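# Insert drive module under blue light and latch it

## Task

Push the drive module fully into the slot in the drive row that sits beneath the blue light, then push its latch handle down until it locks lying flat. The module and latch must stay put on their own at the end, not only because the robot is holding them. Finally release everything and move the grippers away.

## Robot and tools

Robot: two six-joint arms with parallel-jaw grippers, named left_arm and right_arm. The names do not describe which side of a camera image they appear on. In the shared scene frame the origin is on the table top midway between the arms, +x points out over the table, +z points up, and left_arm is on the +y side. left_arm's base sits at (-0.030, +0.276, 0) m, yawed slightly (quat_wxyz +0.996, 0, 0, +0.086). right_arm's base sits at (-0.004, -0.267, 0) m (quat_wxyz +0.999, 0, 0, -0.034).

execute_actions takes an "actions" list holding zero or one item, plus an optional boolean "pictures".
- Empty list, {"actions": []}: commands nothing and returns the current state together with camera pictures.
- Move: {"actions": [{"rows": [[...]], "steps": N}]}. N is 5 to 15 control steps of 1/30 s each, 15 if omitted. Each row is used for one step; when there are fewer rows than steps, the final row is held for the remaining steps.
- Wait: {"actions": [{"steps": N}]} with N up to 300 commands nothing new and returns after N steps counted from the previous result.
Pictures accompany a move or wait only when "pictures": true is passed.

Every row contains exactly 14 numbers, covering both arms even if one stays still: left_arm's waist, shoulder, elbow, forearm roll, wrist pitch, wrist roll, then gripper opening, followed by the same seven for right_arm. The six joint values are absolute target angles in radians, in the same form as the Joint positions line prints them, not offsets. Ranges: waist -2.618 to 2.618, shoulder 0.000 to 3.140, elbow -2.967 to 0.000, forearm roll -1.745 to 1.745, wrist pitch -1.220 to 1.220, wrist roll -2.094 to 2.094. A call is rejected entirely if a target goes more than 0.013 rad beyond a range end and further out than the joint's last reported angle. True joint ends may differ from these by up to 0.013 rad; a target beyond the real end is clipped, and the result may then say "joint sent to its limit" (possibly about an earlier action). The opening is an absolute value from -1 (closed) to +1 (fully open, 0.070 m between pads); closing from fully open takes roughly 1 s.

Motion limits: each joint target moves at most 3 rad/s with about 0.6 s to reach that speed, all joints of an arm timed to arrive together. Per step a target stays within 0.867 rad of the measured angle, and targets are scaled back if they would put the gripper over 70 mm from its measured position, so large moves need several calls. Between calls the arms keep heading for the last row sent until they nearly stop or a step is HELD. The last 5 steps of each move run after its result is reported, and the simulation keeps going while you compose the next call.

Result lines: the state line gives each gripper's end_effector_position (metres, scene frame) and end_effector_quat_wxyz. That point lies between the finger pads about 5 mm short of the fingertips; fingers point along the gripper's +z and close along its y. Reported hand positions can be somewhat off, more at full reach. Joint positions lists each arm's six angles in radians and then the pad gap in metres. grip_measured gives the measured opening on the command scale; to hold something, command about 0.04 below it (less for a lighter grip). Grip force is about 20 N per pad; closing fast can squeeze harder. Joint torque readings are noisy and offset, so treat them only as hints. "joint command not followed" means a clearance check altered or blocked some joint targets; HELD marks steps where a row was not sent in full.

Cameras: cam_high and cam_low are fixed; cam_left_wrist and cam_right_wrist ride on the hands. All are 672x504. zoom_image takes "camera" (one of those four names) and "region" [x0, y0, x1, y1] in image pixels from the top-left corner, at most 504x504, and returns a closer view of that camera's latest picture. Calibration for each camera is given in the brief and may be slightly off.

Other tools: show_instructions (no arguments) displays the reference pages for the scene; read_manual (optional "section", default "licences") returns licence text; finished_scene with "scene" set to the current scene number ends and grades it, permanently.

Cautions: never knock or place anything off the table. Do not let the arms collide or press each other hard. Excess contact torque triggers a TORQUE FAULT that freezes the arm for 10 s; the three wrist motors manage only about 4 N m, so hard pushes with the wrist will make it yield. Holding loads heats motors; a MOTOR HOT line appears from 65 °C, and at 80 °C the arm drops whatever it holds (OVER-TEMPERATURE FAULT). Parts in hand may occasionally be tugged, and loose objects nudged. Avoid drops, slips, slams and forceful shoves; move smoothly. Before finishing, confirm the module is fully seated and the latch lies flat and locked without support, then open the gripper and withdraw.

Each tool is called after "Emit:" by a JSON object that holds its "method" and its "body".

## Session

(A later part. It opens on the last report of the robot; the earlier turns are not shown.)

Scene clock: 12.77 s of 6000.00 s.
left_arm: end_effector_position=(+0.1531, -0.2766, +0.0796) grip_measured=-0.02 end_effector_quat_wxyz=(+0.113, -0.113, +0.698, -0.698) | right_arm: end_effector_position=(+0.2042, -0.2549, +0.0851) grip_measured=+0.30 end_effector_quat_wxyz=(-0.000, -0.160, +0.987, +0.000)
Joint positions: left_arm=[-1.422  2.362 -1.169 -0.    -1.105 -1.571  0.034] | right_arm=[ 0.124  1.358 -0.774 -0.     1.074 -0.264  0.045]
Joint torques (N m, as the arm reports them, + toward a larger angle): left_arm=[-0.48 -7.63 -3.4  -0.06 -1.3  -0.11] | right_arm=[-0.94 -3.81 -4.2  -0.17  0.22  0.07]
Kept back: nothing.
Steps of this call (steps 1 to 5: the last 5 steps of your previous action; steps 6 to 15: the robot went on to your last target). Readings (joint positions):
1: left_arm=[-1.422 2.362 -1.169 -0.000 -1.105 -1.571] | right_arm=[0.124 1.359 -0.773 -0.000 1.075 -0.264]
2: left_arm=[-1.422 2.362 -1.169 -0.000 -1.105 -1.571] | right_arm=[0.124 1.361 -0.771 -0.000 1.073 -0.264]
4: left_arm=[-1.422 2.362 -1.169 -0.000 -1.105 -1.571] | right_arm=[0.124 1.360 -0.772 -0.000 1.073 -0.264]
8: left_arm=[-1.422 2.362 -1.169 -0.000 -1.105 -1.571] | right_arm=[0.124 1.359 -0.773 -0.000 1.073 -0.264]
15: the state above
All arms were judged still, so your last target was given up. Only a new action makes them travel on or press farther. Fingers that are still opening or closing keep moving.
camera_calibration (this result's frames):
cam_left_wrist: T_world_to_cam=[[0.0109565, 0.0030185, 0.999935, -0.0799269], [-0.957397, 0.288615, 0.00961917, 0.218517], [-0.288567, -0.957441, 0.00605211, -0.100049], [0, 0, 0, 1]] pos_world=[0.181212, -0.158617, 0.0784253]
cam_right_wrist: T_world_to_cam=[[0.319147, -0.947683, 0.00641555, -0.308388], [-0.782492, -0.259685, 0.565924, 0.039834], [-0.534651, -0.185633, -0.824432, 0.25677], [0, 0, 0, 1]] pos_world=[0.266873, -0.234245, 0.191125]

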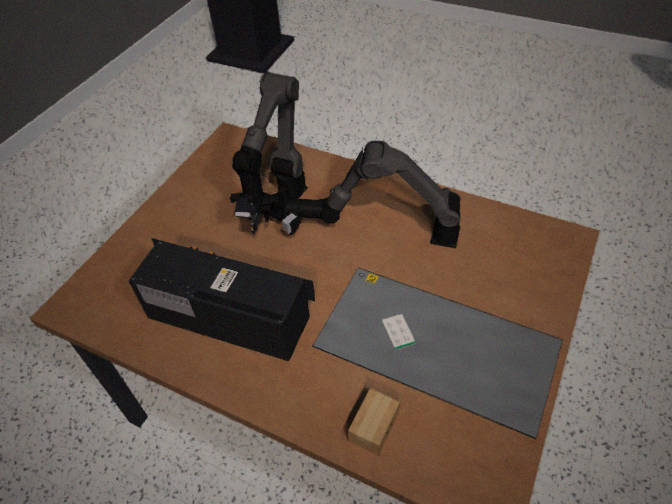

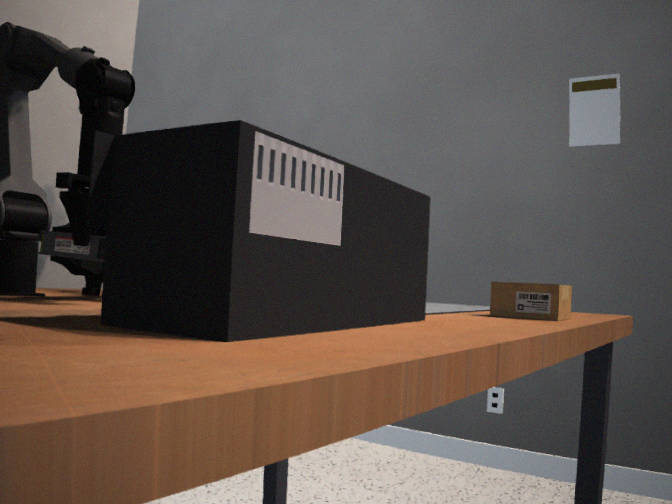

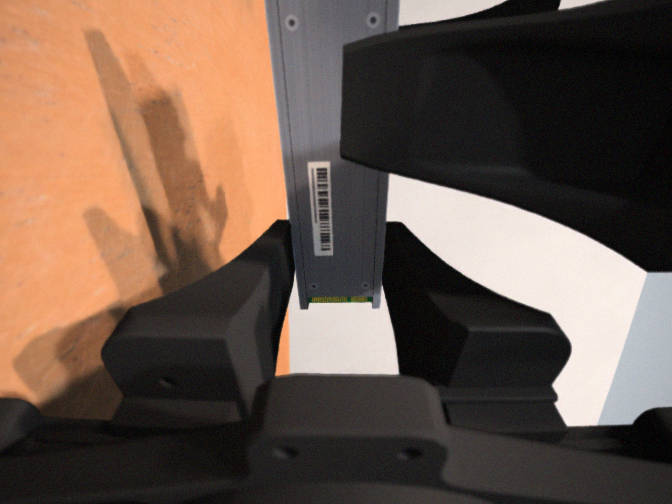

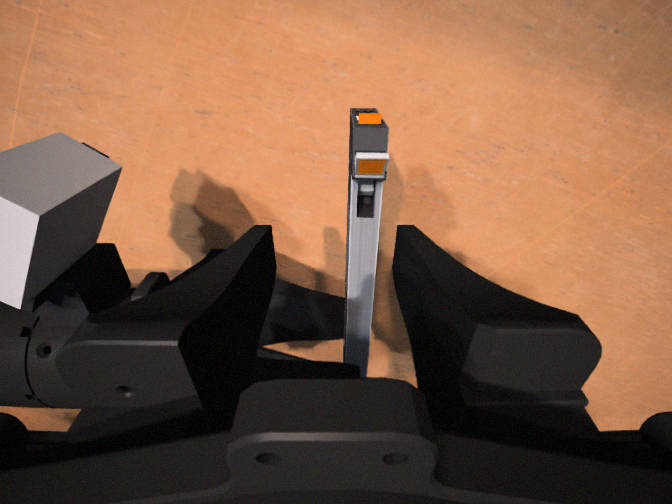

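Emit:
{"method": "execute_actions", "body": {"actions": [{"rows":[[-1.422,2.362,-1.169,0,-1.105,-1.571,-0.1,0.084,1.358,-0.774,0,1.074,-0.304,0.3]],"steps":12}]}}

Emit:
{"method": "execute_actions", "body": {"actions": [{"rows":[[-1.422,2.362,-1.169,0,-1.105,-1.571,-0.1,0.084,1.358,-0.774,0,1.074,-0.304,-0.8]],"steps":15}]}}

Emit:
{"method": "execute_actions", "body": {"actions": [{"steps":12}], "pictures": true}}

Scene clock: 13.17 s of 6000.00 s.
left_arm: end_effector_position=(+0.1531, -0.2766, +0.0795) grip_measured=-0.02 end_effector_quat_wxyz=(+0.113, -0.113, +0.698, -0.698) | right_arm: end_effector_position=(+0.2046, -0.2637, +0.0852) grip_measured=+0.30 end_effector_quat_wxyz=(-0.000, -0.159, +0.987, -0.000)
Joint positions: left_arm=[-1.422  2.362 -1.169 -0.    -1.105 -1.571  0.034] | right_arm=[ 0.082  1.358 -0.774 -0.     1.074 -0.305  0.046]
Joint torques (N m, as the arm reports them, + toward a larger angle): left_arm=[-0.29 -7.61 -3.43 -0.04 -1.29 -0.15] | right_arm=[ 0.5  -3.84 -4.05 -0.08  0.21  0.08]
Steps of this call (steps 1 to 5: nothing new was sent; steps 6 to 12: the first 7 steps of this action). Readings (joint positions):
6: left_arm=[-1.422 2.362 -1.169 -0.000 -1.105 -1.571] | right_arm=[0.124 1.358 -0.774 -0.000 1.074 -0.264]
7: left_arm=[-1.422 2.362 -1.169 -0.000 -1.105 -1.571] | right_arm=[0.121 1.358 -0.774 -0.000 1.074 -0.266]
9: left_arm=[-1.422 2.362 -1.169 -0.000 -1.105 -1.571] | right_arm=[0.097 1.358 -0.774 -0.000 1.074 -0.290]
12: the state above

Scene clock: 13.67 s of 6000.00 s.
left_arm: end_effector_position=(+0.1531, -0.2766, +0.0795) grip_measured=-0.02 end_effector_quat_wxyz=(+0.113, -0.113, +0.698, -0.698) | right_arm: end_effector_position=(+0.2046, -0.2634, +0.0852) grip_measured=-0.33 end_effector_quat_wxyz=(-0.000, -0.160, +0.987, -0.000)
Joint positions: left_arm=[-1.422  2.362 -1.169 -0.    -1.105 -1.571  0.034] | right_arm=[ 0.084  1.358 -0.774 -0.     1.074 -0.304  0.024]
Joint torques (N m, as the arm reports them, + toward a larger angle): left_arm=[-0.48 -7.71 -3.36 -0.04 -1.3  -0.17] | right_arm=[ 0.59 -4.03 -4.11  0.12  0.21  0.06]
Steps of this call (steps 1 to 5: the last 5 steps of your previous action; steps 6 to 15: the first 10 steps of this action). Readings (joint positions):
6: left_arm=[-1.422 2.362 -1.169 -0.000 -1.105 -1.571] | right_arm=[0.083 1.358 -0.774 -0.000 1.074 -0.304]
7: left_arm=[-1.422 2.362 -1.169 -0.000 -1.105 -1.571] | right_arm=[0.084 1.358 -0.774 -0.000 1.074 -0.304]
9: left_arm=[-1.422 2.362 -1.169 -0.000 -1.105 -1.571] | right_arm=[0.084 1.358 -0.774 -0.000 1.074 -0.304]
13: left_arm=[-1.422 2.362 -1.169 -0.000 -1.105 -1.571] | right_arm=[0.084 1.358 -0.774 -0.000 1.074 -0.304]
15: the state above

Scene clock: 14.07 s of 6000.00 s.
left_arm: end_effector_position=(+0.1531, -0.2766, +0.0796) grip_measured=-0.02 end_effector_quat_wxyz=(+0.113, -0.113, +0.698, -0.698) | right_arm: end_effector_position=(+0.2048, -0.2639, +0.0853) grip_measured=-0.75 end_effector_quat_wxyz=(+0.000, -0.160, +0.987, -0.001)
Joint positions: left_arm=[-1.422  2.362 -1.169 -0.    -1.105 -1.571  0.034] | right_arm=[ 0.084  1.358 -0.774 -0.003  1.074 -0.304  0.009]
Joint torques (N m, as the arm reports them, + toward a larger angle): left_arm=[-0.32 -7.54 -3.37 -0.06 -1.28 -0.19] | right_arm=[ 0.43 -3.97 -3.78  1.    0.28  0.07]
Kept back: nothing.
Steps of this call (steps 1 to 5: the last 5 steps of your previous action; steps 6 to 12: the robot went on to your last target). Readings (joint positions):
1: left_arm=[-1.422 2.362 -1.169 -0.000 -1.105 -1.571] | right_arm=[0.084 1.358 -0.774 -0.000 1.074 -0.304]
2: left_arm=[-1.422 2.362 -1.169 -0.000 -1.105 -1.571] | right_arm=[0.084 1.358 -0.774 -0.000 1.074 -0.304]
4: left_arm=[-1.422 2.362 -1.169 -0.000 -1.105 -1.571] | right_arm=[0.084 1.358 -0.774 -0.000 1.074 -0.304]
8: left_arm=[-1.422 2.362 -1.169 -0.000 -1.105 -1.571] | right_arm=[0.084 1.358 -0.774 -0.003 1.074 -0.304]
12: the state above
camera_calibration (this result's frames):
cam_left_wrist: T_world_to_cam=[[0.0109516, 0.00303264, 0.999935, -0.0799823], [-0.957373, 0.288694, 0.00960989, 0.218494], [-0.288646, -0.957417, 0.00606502, -0.100058], [0, 0, 0, 1]] pos_world=[0.181175, -0.158632, 0.0784843]
cam_right_wrist: T_world_to_cam=[[0.32053, -0.947193, 0.0092833, -0.317449], [-0.782716, -0.259326, 0.565779, 0.0379953], [-0.533494, -0.188615, -0.824505, 0.254556], [0, 0, 0, 1]] pos_world=[0.267296, -0.242819, 0.191333]

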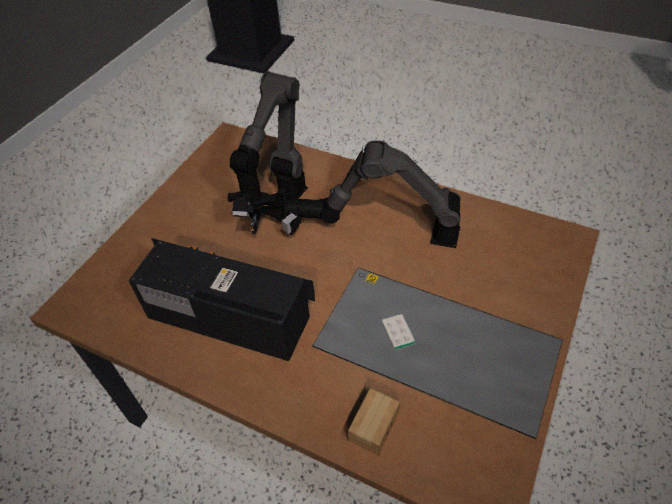

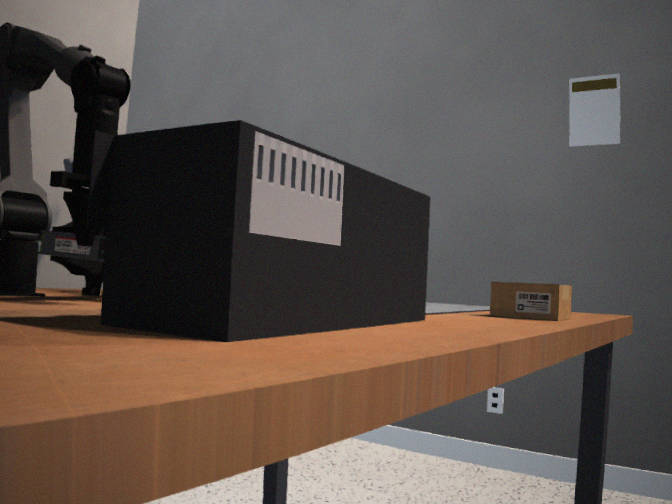

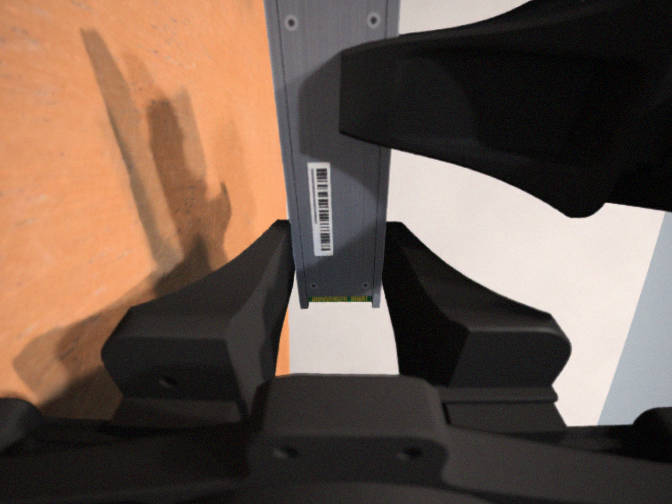

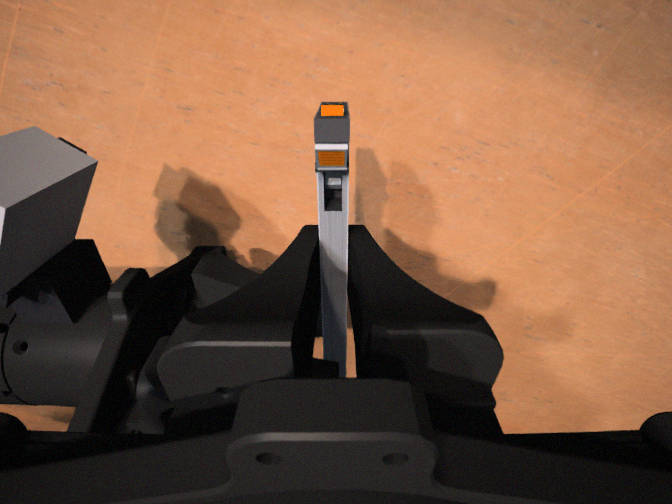

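Emit:
{"method": "execute_actions", "body": {"actions": [{"rows":[[-1.422,2.362,-1.169,0,-1.105,-1.571,0.8,0.084,1.358,-0.774,0,1.074,-0.304,-0.8]],"steps":15}]}}

Emit:
{"method": "execute_actions", "body": {"actions": [{"rows":[[-1.422,2.265,-0.885,0,-1.2,-1.571,0.8,0.084,1.358,-0.774,0,1.074,-0.304,-0.8]],"steps":15}]}}

Emit:
{"method": "execute_actions", "body": {"actions": [{"rows":[[-1.422,1.5,-0.6,0,-0.6,-1.571,0.8,0.084,1.358,-0.774,0,1.074,-0.304,-0.8]],"steps":15}]}}

Emit:
{"method": "execute_actions", "body": {"actions": [{"rows":[[-1.422,1.5,-0.6,0,-0.6,-1.571,0.8,0.084,1.358,-0.774,0,1.074,2.0,-0.8]],"steps":15}]}}

Emit:
{"method": "execute_actions", "body": {"actions": [{"steps":30}]}}

Emit:
{"method": "execute_actions", "body": {"actions": [{"rows":[[-1.422,1.5,-0.6,0,-0.6,-1.571,0.8,0.084,1.486,-0.624,0,0.796,2.0,-0.8]],"steps":15}]}}

Emit:
{"method": "execute_actions", "body": {"actions": [{"steps":10}], "pictures": true}}

Scene clock: 14.73 s of 6000.00 s.
left_arm: end_effector_position=(+0.1531, -0.2767, +0.0799) grip_measured=+0.60 end_effector_quat_wxyz=(+0.113, -0.113, +0.698, -0.698) | right_arm: end_effector_position=(+0.2046, -0.2627, +0.0853) grip_measured=-0.75 end_effector_quat_wxyz=(+0.000, -0.159, +0.987, +0.001)
Joint positions: left_arm=[-1.422  2.362 -1.17  -0.    -1.105 -1.571  0.056] | right_arm=[ 0.084  1.358 -0.774  0.003  1.075 -0.304  0.009]
Joint torques (N m, as the arm reports them, + toward a larger angle): left_arm=[-0.2  -7.24 -2.88  0.11 -1.31 -0.24] | right_arm=[ 0.28 -3.79 -3.16 -0.14  0.13  0.05]
Steps of this call (steps 1 to 10: the robot went on to your last target; steps 11 to 20: the first 10 steps of this action). Readings (joint positions):
11: left_arm=[-1.422 2.362 -1.169 -0.000 -1.105 -1.571] | right_arm=[0.084 1.358 -0.774 -0.001 1.074 -0.304]
12: left_arm=[-1.422 2.362 -1.169 -0.000 -1.105 -1.571] | right_arm=[0.084 1.358 -0.774 0.003 1.074 -0.304]
14: left_arm=[-1.422 2.362 -1.170 -0.000 -1.105 -1.571] | right_arm=[0.084 1.358 -0.774 0.006 1.075 -0.304]
18: left_arm=[-1.422 2.362 -1.170 -0.000 -1.105 -1.571] | right_arm=[0.084 1.358 -0.774 0.004 1.075 -0.304]
20: the state above

Scene clock: 15.23 s of 6000.00 s.
left_arm: end_effector_position=(+0.1388, -0.2338, +0.0663) grip_measured=+0.80 end_effector_quat_wxyz=(+0.109, -0.117, +0.720, -0.676) | right_arm: end_effector_position=(+0.2046, -0.2632, +0.0853) grip_measured=-0.75 end_effector_quat_wxyz=(+0.000, -0.160, +0.987, +0.000)
Joint positions: left_arm=[-1.422  2.286 -0.954  0.    -1.181 -1.571  0.063] | right_arm=[ 0.084  1.358 -0.774  0.     1.074 -0.304  0.009]
Joint torques (N m, as the arm reports them, + toward a larger angle): left_arm=[-0.1  -4.33 -1.83  0.11  0.18 -0.22] | right_arm=[-0.02 -3.93 -2.61 -0.16 -0.05  0.02]
Steps of this call (steps 1 to 5: the last 5 steps of your previous action; steps 6 to 15: the first 10 steps of this action). Readings (joint positions):
6: left_arm=[-1.422 2.362 -1.170 -0.000 -1.105 -1.571] | right_arm=[0.084 1.358 -0.774 0.001 1.075 -0.304]
7: left_arm=[-1.422 2.361 -1.167 -0.000 -1.106 -1.571] | right_arm=[0.084 1.358 -0.774 0.001 1.075 -0.304]
9: left_arm=[-1.422 2.352 -1.144 0.000 -1.114 -1.571] | right_arm=[0.084 1.358 -0.774 0.000 1.075 -0.304]
13: left_arm=[-1.422 2.312 -1.024 0.000 -1.154 -1.571] | right_arm=[0.084 1.358 -0.774 0.000 1.075 -0.304]
15: the state above

Scene clock: 15.73 s of 6000.00 s.
left_arm: end_effector_position=(+0.1280, -0.2014, +0.1093) grip_measured=+0.80 end_effector_quat_wxyz=(+0.105, -0.120, +0.744, -0.649) | right_arm: end_effector_position=(+0.2046, -0.2632, +0.0852) grip_measured=-0.75 end_effector_quat_wxyz=(+0.000, -0.160, +0.987, -0.000)
Joint positions: left_arm=[-1.422  2.03  -0.795  0.    -1.011 -1.571  0.063] | right_arm=[ 0.084  1.358 -0.774  0.     1.074 -0.304  0.009]
Joint torques (N m, as the arm reports them, + toward a larger angle): left_arm=[ 0.11 -6.94 -1.77  0.08 -0.7  -0.21] | right_arm=[-0.37 -3.78 -2.6  -0.16 -0.05  0.01]
Steps of this call (steps 1 to 5: the last 5 steps of your previous action; steps 6 to 15: the first 10 steps of this action). Readings (joint positions):
6: left_arm=[-1.422 2.259 -0.887 0.000 -1.207 -1.571] | right_arm=[0.084 1.358 -0.774 0.000 1.074 -0.304]
7: left_arm=[-1.422 2.257 -0.887 0.000 -1.204 -1.571] | right_arm=[0.084 1.358 -0.774 0.000 1.074 -0.304]
9: left_arm=[-1.422 2.239 -0.875 0.000 -1.175 -1.571] | right_arm=[0.084 1.358 -0.774 0.000 1.074 -0.304]
13: left_arm=[-1.422 2.124 -0.829 0.000 -1.082 -1.571] | right_arm=[0.084 1.358 -0.774 0.000 1.074 -0.304]
15: the state above

Scene clock: 16.23 s of 6000.00 s.
left_arm: end_effector_position=(+0.1031, -0.1262, +0.1934) grip_measured=+0.80 end_effector_quat_wxyz=(+0.100, -0.124, +0.768, -0.620) | right_arm: end_effector_position=(+0.2046, -0.2632, +0.0852) grip_measured=-0.75 end_effector_quat_wxyz=(+0.000, -0.041, +0.999, -0.000)
Joint positions: left_arm=[-1.422  1.499 -0.599  0.    -0.599 -1.571  0.063] | right_arm=[ 0.084  1.358 -0.774 -0.     1.074 -0.065  0.009]
Joint torques (N m, as the arm reports them, + toward a larger angle): left_arm=[ 0.14 -2.67 -3.44  0.04 -1.36 -0.16] | right_arm=[-0.59 -3.7  -2.67 -0.19 -0.04  0.41]
Steps of this call (steps 1 to 5: the last 5 steps of your previous action; steps 6 to 15: the first 10 steps of this action). Readings (joint positions):
6: left_arm=[-1.422 1.714 -0.680 0.000 -0.768 -1.571] | right_arm=[0.084 1.358 -0.774 0.000 1.074 -0.304]
7: left_arm=[-1.422 1.667 -0.662 0.000 -0.731 -1.571] | right_arm=[0.084 1.358 -0.774 -0.000 1.074 -0.301]
9: left_arm=[-1.422 1.591 -0.634 0.000 -0.672 -1.571] | right_arm=[0.084 1.358 -0.774 -0.000 1.074 -0.276]
13: left_arm=[-1.422 1.508 -0.602 0.000 -0.606 -1.571] | right_arm=[0.084 1.358 -0.774 -0.000 1.074 -0.158]
15: the state above

Scene clock: 17.23 s of 6000.00 s.
left_arm: end_effector_position=(+0.1032, -0.1264, +0.1935) grip_measured=+0.80 end_effector_quat_wxyz=(+0.100, -0.124, +0.768, -0.620) | right_arm: end_effector_position=(+0.2046, -0.2633, +0.0852) grip_measured=-0.75 end_effector_quat_wxyz=(+0.000, +0.832, +0.554, +0.000)
Joint positions: left_arm=[-1.422  1.5   -0.6    0.    -0.6   -1.571  0.063] | right_arm=[ 0.084  1.358 -0.774 -0.     1.074  1.983  0.009]
Joint torques (N m, as the arm reports them, + toward a larger angle): left_arm=[ 0.23 -2.54 -3.87  0.   -1.52 -0.08] | right_arm=[-0.93 -3.65 -2.58 -0.21  0.05 -0.25]
Kept back: nothing.
Steps of this call (steps 1 to 5: the last 5 steps of your previous action; steps 6 to 30: the robot went on to your last target). Readings (joint positions):
1: left_arm=[-1.422 1.499 -0.599 0.000 -0.599 -1.571] | right_arm=[0.084 1.358 -0.774 -0.000 1.074 -0.011]
2: left_arm=[-1.422 1.499 -0.599 0.000 -0.599 -1.571] | right_arm=[0.084 1.358 -0.774 -0.000 1.074 0.049]
4: left_arm=[-1.422 1.499 -0.599 0.000 -0.599 -1.571] | right_arm=[0.084 1.358 -0.774 -0.000 1.074 0.186]
8: left_arm=[-1.422 1.500 -0.599 0.000 -0.600 -1.571] | right_arm=[0.084 1.358 -0.774 -0.000 1.074 0.524]
30: the state above

Scene clock: 17.57 s of 6000.00 s.
left_arm: end_effector_position=(+0.1032, -0.1264, +0.1935) grip_measured=+0.80 end_effector_quat_wxyz=(+0.100, -0.124, +0.768, -0.620) | right_arm: end_effector_position=(+0.2061, -0.2632, +0.0389) grip_measured=-0.75 end_effector_quat_wxyz=(+0.000, +0.837, +0.547, +0.000)
Joint positions: left_arm=[-1.422  1.5   -0.6    0.    -0.6   -1.571  0.063] | right_arm=[ 0.084  1.457 -0.657 -0.     0.858  2.     0.009]
Joint torques (N m, as the arm reports them, + toward a larger angle): left_arm=[ 0.46 -2.36 -3.83 -0.03 -1.5  -0.07] | right_arm=[-0.91 -4.07 -3.03 -0.17  0.54 -0.12]
Steps of this call (steps 1 to 10: the first 10 steps of this action). Readings (joint positions):
1: left_arm=[-1.422 1.500 -0.600 0.000 -0.600 -1.571] | right_arm=[0.084 1.358 -0.774 -0.000 1.074 1.994]
2: left_arm=[-1.422 1.500 -0.600 0.000 -0.600 -1.571] | right_arm=[0.084 1.358 -0.772 -0.000 1.071 1.999]
4: left_arm=[-1.422 1.500 -0.600 0.000 -0.600 -1.571] | right_arm=[0.084 1.368 -0.759 -0.000 1.047 2.000]
8: left_arm=[-1.422 1.500 -0.600 0.000 -0.600 -1.571] | right_arm=[0.084 1.423 -0.695 -0.000 0.928 2.000]
10: the state above

Scene clock: 17.90 s of 6000.00 s.
left_arm: end_effector_position=(+0.1032, -0.1264, +0.1935) grip_measured=+0.80 end_effector_quat_wxyz=(+0.100, -0.124, +0.768, -0.620) | right_arm: end_effector_position=(+0.2044, -0.2633, +0.0258) grip_measured=-0.75 end_effector_quat_wxyz=(-0.000, +0.837, +0.547, -0.000)
Joint positions: left_arm=[-1.422  1.5   -0.6    0.    -0.6   -1.571  0.063] | right_arm=[ 0.084  1.487 -0.623 -0.     0.795  2.     0.009]
Joint torques (N m, as the arm reports them, + toward a larger angle): left_arm=[ 0.35 -2.5  -3.81 -0.02 -1.51 -0.01] | right_arm=[-0.88 -3.88 -3.   -0.16  0.4  -0.04]
Kept back: nothing.
Steps of this call (steps 1 to 5: the last 5 steps of your previous action; steps 6 to 10: the robot went on to your last target). Readings (joint positions):
1: left_arm=[-1.422 1.500 -0.600 0.000 -0.600 -1.571] | right_arm=[0.084 1.469 -0.644 -0.000 0.833 2.000]
2: left_arm=[-1.422 1.500 -0.600 0.000 -0.600 -1.571] | right_arm=[0.084 1.477 -0.634 -0.000 0.815 2.000]
4: left_arm=[-1.422 1.500 -0.600 0.000 -0.600 -1.571] | right_arm=[0.084 1.487 -0.624 -0.000 0.796 2.000]
8: left_arm=[-1.422 1.500 -0.600 0.000 -0.600 -1.571] | right_arm=[0.084 1.487 -0.623 -0.000 0.795 2.000]
10: the state above
camera_calibration (this result's frames):
cam_left_wrist: T_world_to_cam=[[0.0774787, -0.19669, 0.9774, -0.221539], [-0.952663, 0.274475, 0.130753, 0.100575], [-0.29399, -0.941263, -0.166114, 0.0645156], [0, 0, 0, 1]] pos_world=[0.131946, -0.0104539, 0.214098]
cam_right_wrist: T_world_to_cam=[[-0.917925, 0.396687, 0.00732438, 0.290815], [0.331025, 0.755547, 0.565306, 0.11105], [0.218715, 0.521333, -0.824849, 0.238557], [0, 0, 0, 1]] pos_world=[0.17801, -0.323633, 0.131867]

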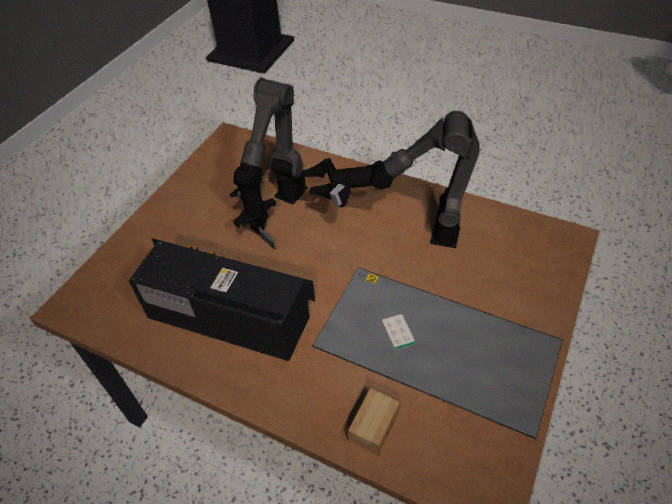

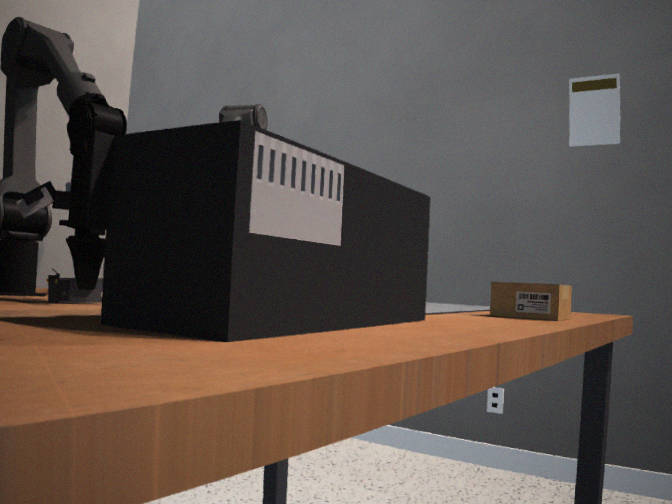

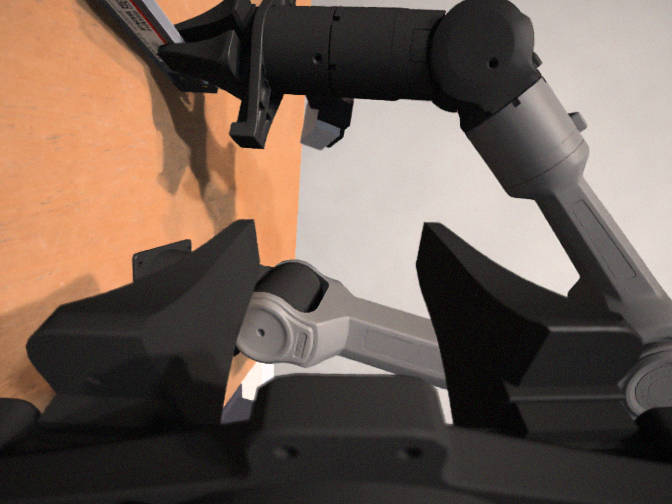

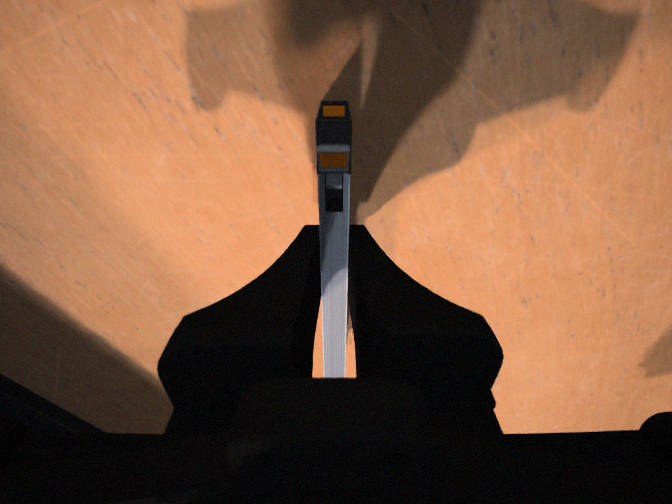

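Emit:
{"method": "execute_actions", "body": {"actions": [{"rows":[[-1.422,1.5,-0.6,0,-0.6,-1.571,0.8,0.084,1.486,-0.624,0,0.796,2.0,0.2]],"steps":15}]}}

Emit:
{"method": "execute_actions", "body": {"actions": [{"rows":[[-1.422,1.5,-0.6,0,-0.6,-1.571,0.8,0.084,1.358,-0.774,0,1.074,2.0,0.2]],"steps":15}]}}

Emit:
{"method": "execute_actions", "body": {"actions": [{"rows":[[-1.422,1.5,-0.6,0,-0.6,-1.571,0.8,0.084,1.358,-0.774,0,1.074,-1.1416,0.2]],"steps":15}]}}

Emit:
{"method": "execute_actions", "body": {"actions": [{"steps":42}], "pictures": true}}

Scene clock: 18.50 s of 6000.00 s.
left_arm: end_effector_position=(+0.1032, -0.1264, +0.1935) grip_measured=+0.80 end_effector_quat_wxyz=(+0.100, -0.124, +0.768, -0.620) | right_arm: end_effector_position=(+0.2045, -0.2633, +0.0261) grip_measured=-0.13 end_effector_quat_wxyz=(-0.000, +0.837, +0.547, -0.000)
Joint positions: left_arm=[-1.422  1.5   -0.6    0.    -0.6   -1.571  0.063] | right_arm=[ 0.084  1.486 -0.624 -0.     0.796  2.     0.031]
Joint torques (N m, as the arm reports them, + toward a larger angle): left_arm=[ 0.5  -2.61 -3.82 -0.08 -1.5   0.03] | right_arm=[-0.83 -4.01 -3.51 -0.08  0.27  0.07]
Steps of this call (steps 1 to 8: the robot went on to your last target; steps 9 to 18: the first 10 steps of this action). Readings (joint positions):
9: left_arm=[-1.422 1.500 -0.600 0.000 -0.600 -1.571] | right_arm=[0.084 1.487 -0.623 -0.000 0.796 2.000]
10: left_arm=[-1.422 1.500 -0.600 0.000 -0.600 -1.571] | right_arm=[0.084 1.487 -0.623 -0.000 0.796 2.000]
12: left_arm=[-1.422 1.500 -0.600 0.000 -0.600 -1.571] | right_arm=[0.084 1.487 -0.623 -0.000 0.796 2.000]
16: left_arm=[-1.422 1.500 -0.600 0.000 -0.600 -1.571] | right_arm=[0.084 1.486 -0.624 -0.000 0.796 2.000]
18: the state above

Scene clock: 19.00 s of 6000.00 s.
left_arm: end_effector_position=(+0.1032, -0.1264, +0.1935) grip_measured=+0.80 end_effector_quat_wxyz=(+0.100, -0.124, +0.768, -0.620) | right_arm: end_effector_position=(+0.2062, -0.2633, +0.0717) grip_measured=+0.20 end_effector_quat_wxyz=(+0.000, +0.837, +0.547, +0.000)
Joint positions: left_arm=[-1.422  1.5   -0.6    0.    -0.6   -1.571  0.063] | right_arm=[ 0.084  1.386 -0.741 -0.     1.012  2.     0.042]
Joint torques (N m, as the arm reports them, + toward a larger angle): left_arm=[ 0.48 -2.41 -3.88 -0.1  -1.53  0.05] | right_arm=[-0.78 -2.95 -2.94 -0.01 -0.16  0.08]
Steps of this call (steps 1 to 5: the last 5 steps of your previous action; steps 6 to 15: the first 10 steps of this action). Readings (joint positions):
6: left_arm=[-1.422 1.500 -0.600 0.000 -0.600 -1.571] | right_arm=[0.084 1.486 -0.624 -0.000 0.796 2.000]
7: left_arm=[-1.422 1.500 -0.600 0.000 -0.600 -1.571] | right_arm=[0.084 1.485 -0.626 -0.000 0.799 2.000]
9: left_arm=[-1.422 1.500 -0.600 0.000 -0.600 -1.571] | right_arm=[0.084 1.474 -0.639 -0.000 0.823 2.000]
13: left_arm=[-1.422 1.500 -0.600 0.000 -0.600 -1.571] | right_arm=[0.084 1.419 -0.703 -0.000 0.942 2.000]
15: the state above

Scene clock: 19.50 s of 6000.00 s.
left_arm: end_effector_position=(+0.1032, -0.1264, +0.1935) grip_measured=+0.80 end_effector_quat_wxyz=(+0.100, -0.124, +0.768, -0.620) | right_arm: end_effector_position=(+0.2049, -0.2633, +0.0856) grip_measured=+0.20 end_effector_quat_wxyz=(+0.001, +0.766, +0.643, +0.001)
Joint positions: left_arm=[-1.422  1.5   -0.6    0.    -0.6   -1.571  0.063] | right_arm=[ 0.084  1.357 -0.775 -0.     1.074  1.762  0.042]
Joint torques (N m, as the arm reports them, + toward a larger angle): left_arm=[ 0.44 -2.53 -3.92 -0.1  -1.49  0.09] | right_arm=[-0.94 -2.45 -2.51  0.05  0.02 -0.5 ]
Steps of this call (steps 1 to 5: the last 5 steps of your previous action; steps 6 to 15: the first 10 steps of this action). Readings (joint positions):
6: left_arm=[-1.422 1.500 -0.600 0.000 -0.600 -1.571] | right_arm=[0.084 1.356 -0.775 -0.000 1.075 2.000]
7: left_arm=[-1.422 1.500 -0.600 0.000 -0.600 -1.571] | right_arm=[0.084 1.356 -0.775 -0.000 1.075 1.998]
9: left_arm=[-1.422 1.500 -0.600 0.000 -0.600 -1.571] | right_arm=[0.084 1.356 -0.775 -0.000 1.074 1.973]
13: left_arm=[-1.422 1.500 -0.600 0.000 -0.600 -1.571] | right_arm=[0.084 1.357 -0.775 -0.000 1.074 1.854]
15: the state above

Scene clock: 20.90 s of 6000.00 s.
left_arm: end_effector_position=(+0.1032, -0.1264, +0.1935) grip_measured=+0.80 end_effector_quat_wxyz=(+0.100, -0.124, +0.768, -0.620) | right_arm: end_effector_position=(+0.2046, -0.2633, +0.0852) grip_measured=+0.20 end_effector_quat_wxyz=(+0.000, -0.547, +0.837, -0.000)
Joint positions: left_arm=[-1.422  1.5   -0.6   -0.    -0.6   -1.571  0.063] | right_arm=[ 0.084  1.358 -0.774 -0.     1.074 -1.142  0.042]
Joint torques (N m, as the arm reports them, + toward a larger angle): left_arm=[ 0.39 -2.52 -3.84 -0.09 -1.5   0.21] | right_arm=[-0.71 -2.58 -2.44  0.25  0.01  0.12]
Kept back: nothing.
Steps of this call (steps 1 to 5: the last 5 steps of your previous action; steps 6 to 42: the robot went on to your last target). Readings (joint positions):
1: left_arm=[-1.422 1.500 -0.600 0.000 -0.600 -1.571] | right_arm=[0.084 1.357 -0.775 -0.000 1.074 1.707]
2: left_arm=[-1.422 1.500 -0.600 0.000 -0.600 -1.571] | right_arm=[0.084 1.358 -0.775 -0.000 1.074 1.647]
4: left_arm=[-1.422 1.500 -0.600 0.000 -0.600 -1.571] | right_arm=[0.084 1.358 -0.774 -0.000 1.074 1.510]
8: left_arm=[-1.422 1.500 -0.600 -0.000 -0.600 -1.571] | right_arm=[0.084 1.358 -0.774 -0.000 1.074 1.172]
42: the state above
camera_calibration (this result's frames):
cam_left_wrist: T_world_to_cam=[[0.0775276, -0.196671, 0.9774, -0.221542], [-0.952672, 0.274428, 0.130786, 0.100573], [-0.293947, -0.941281, -0.166087, 0.0645097], [0, 0, 0, 1]] pos_world=[0.131951, -0.0104491, 0.214096]
cam_right_wrist: T_world_to_cam=[[0.917797, -0.396997, 0.00648992, -0.293917], [-0.330739, -0.755369, 0.565711, -0.185009], [-0.219683, -0.521354, -0.824578, 0.102668], [0, 0, 0, 1]] pos_world=[0.231121, -0.202907, 0.191227]

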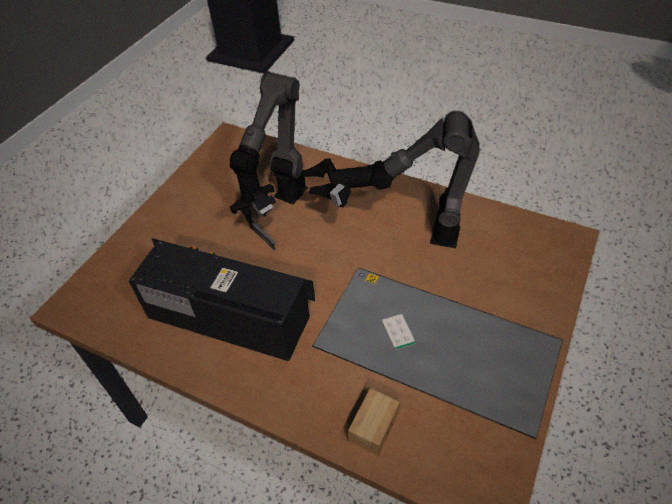

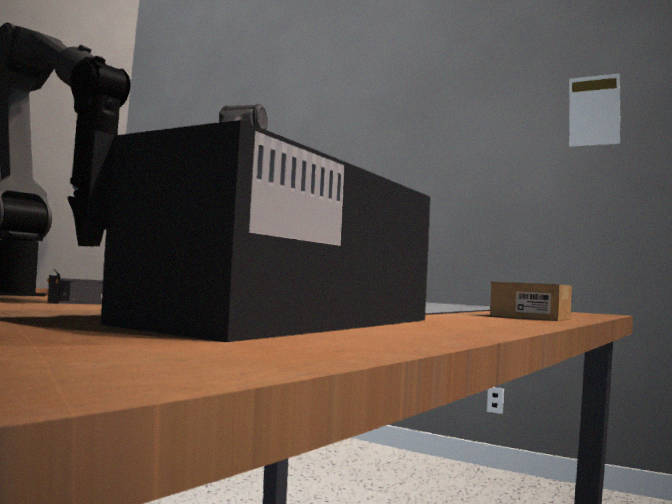

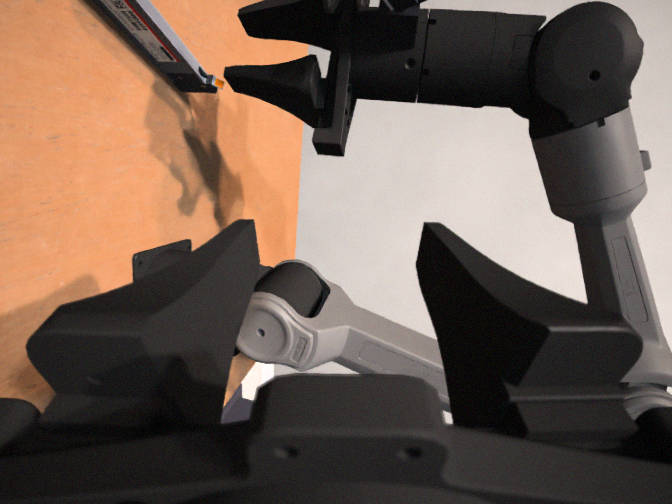

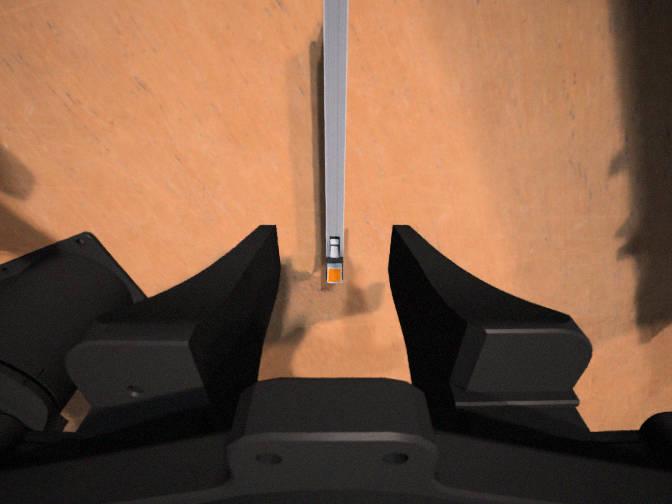

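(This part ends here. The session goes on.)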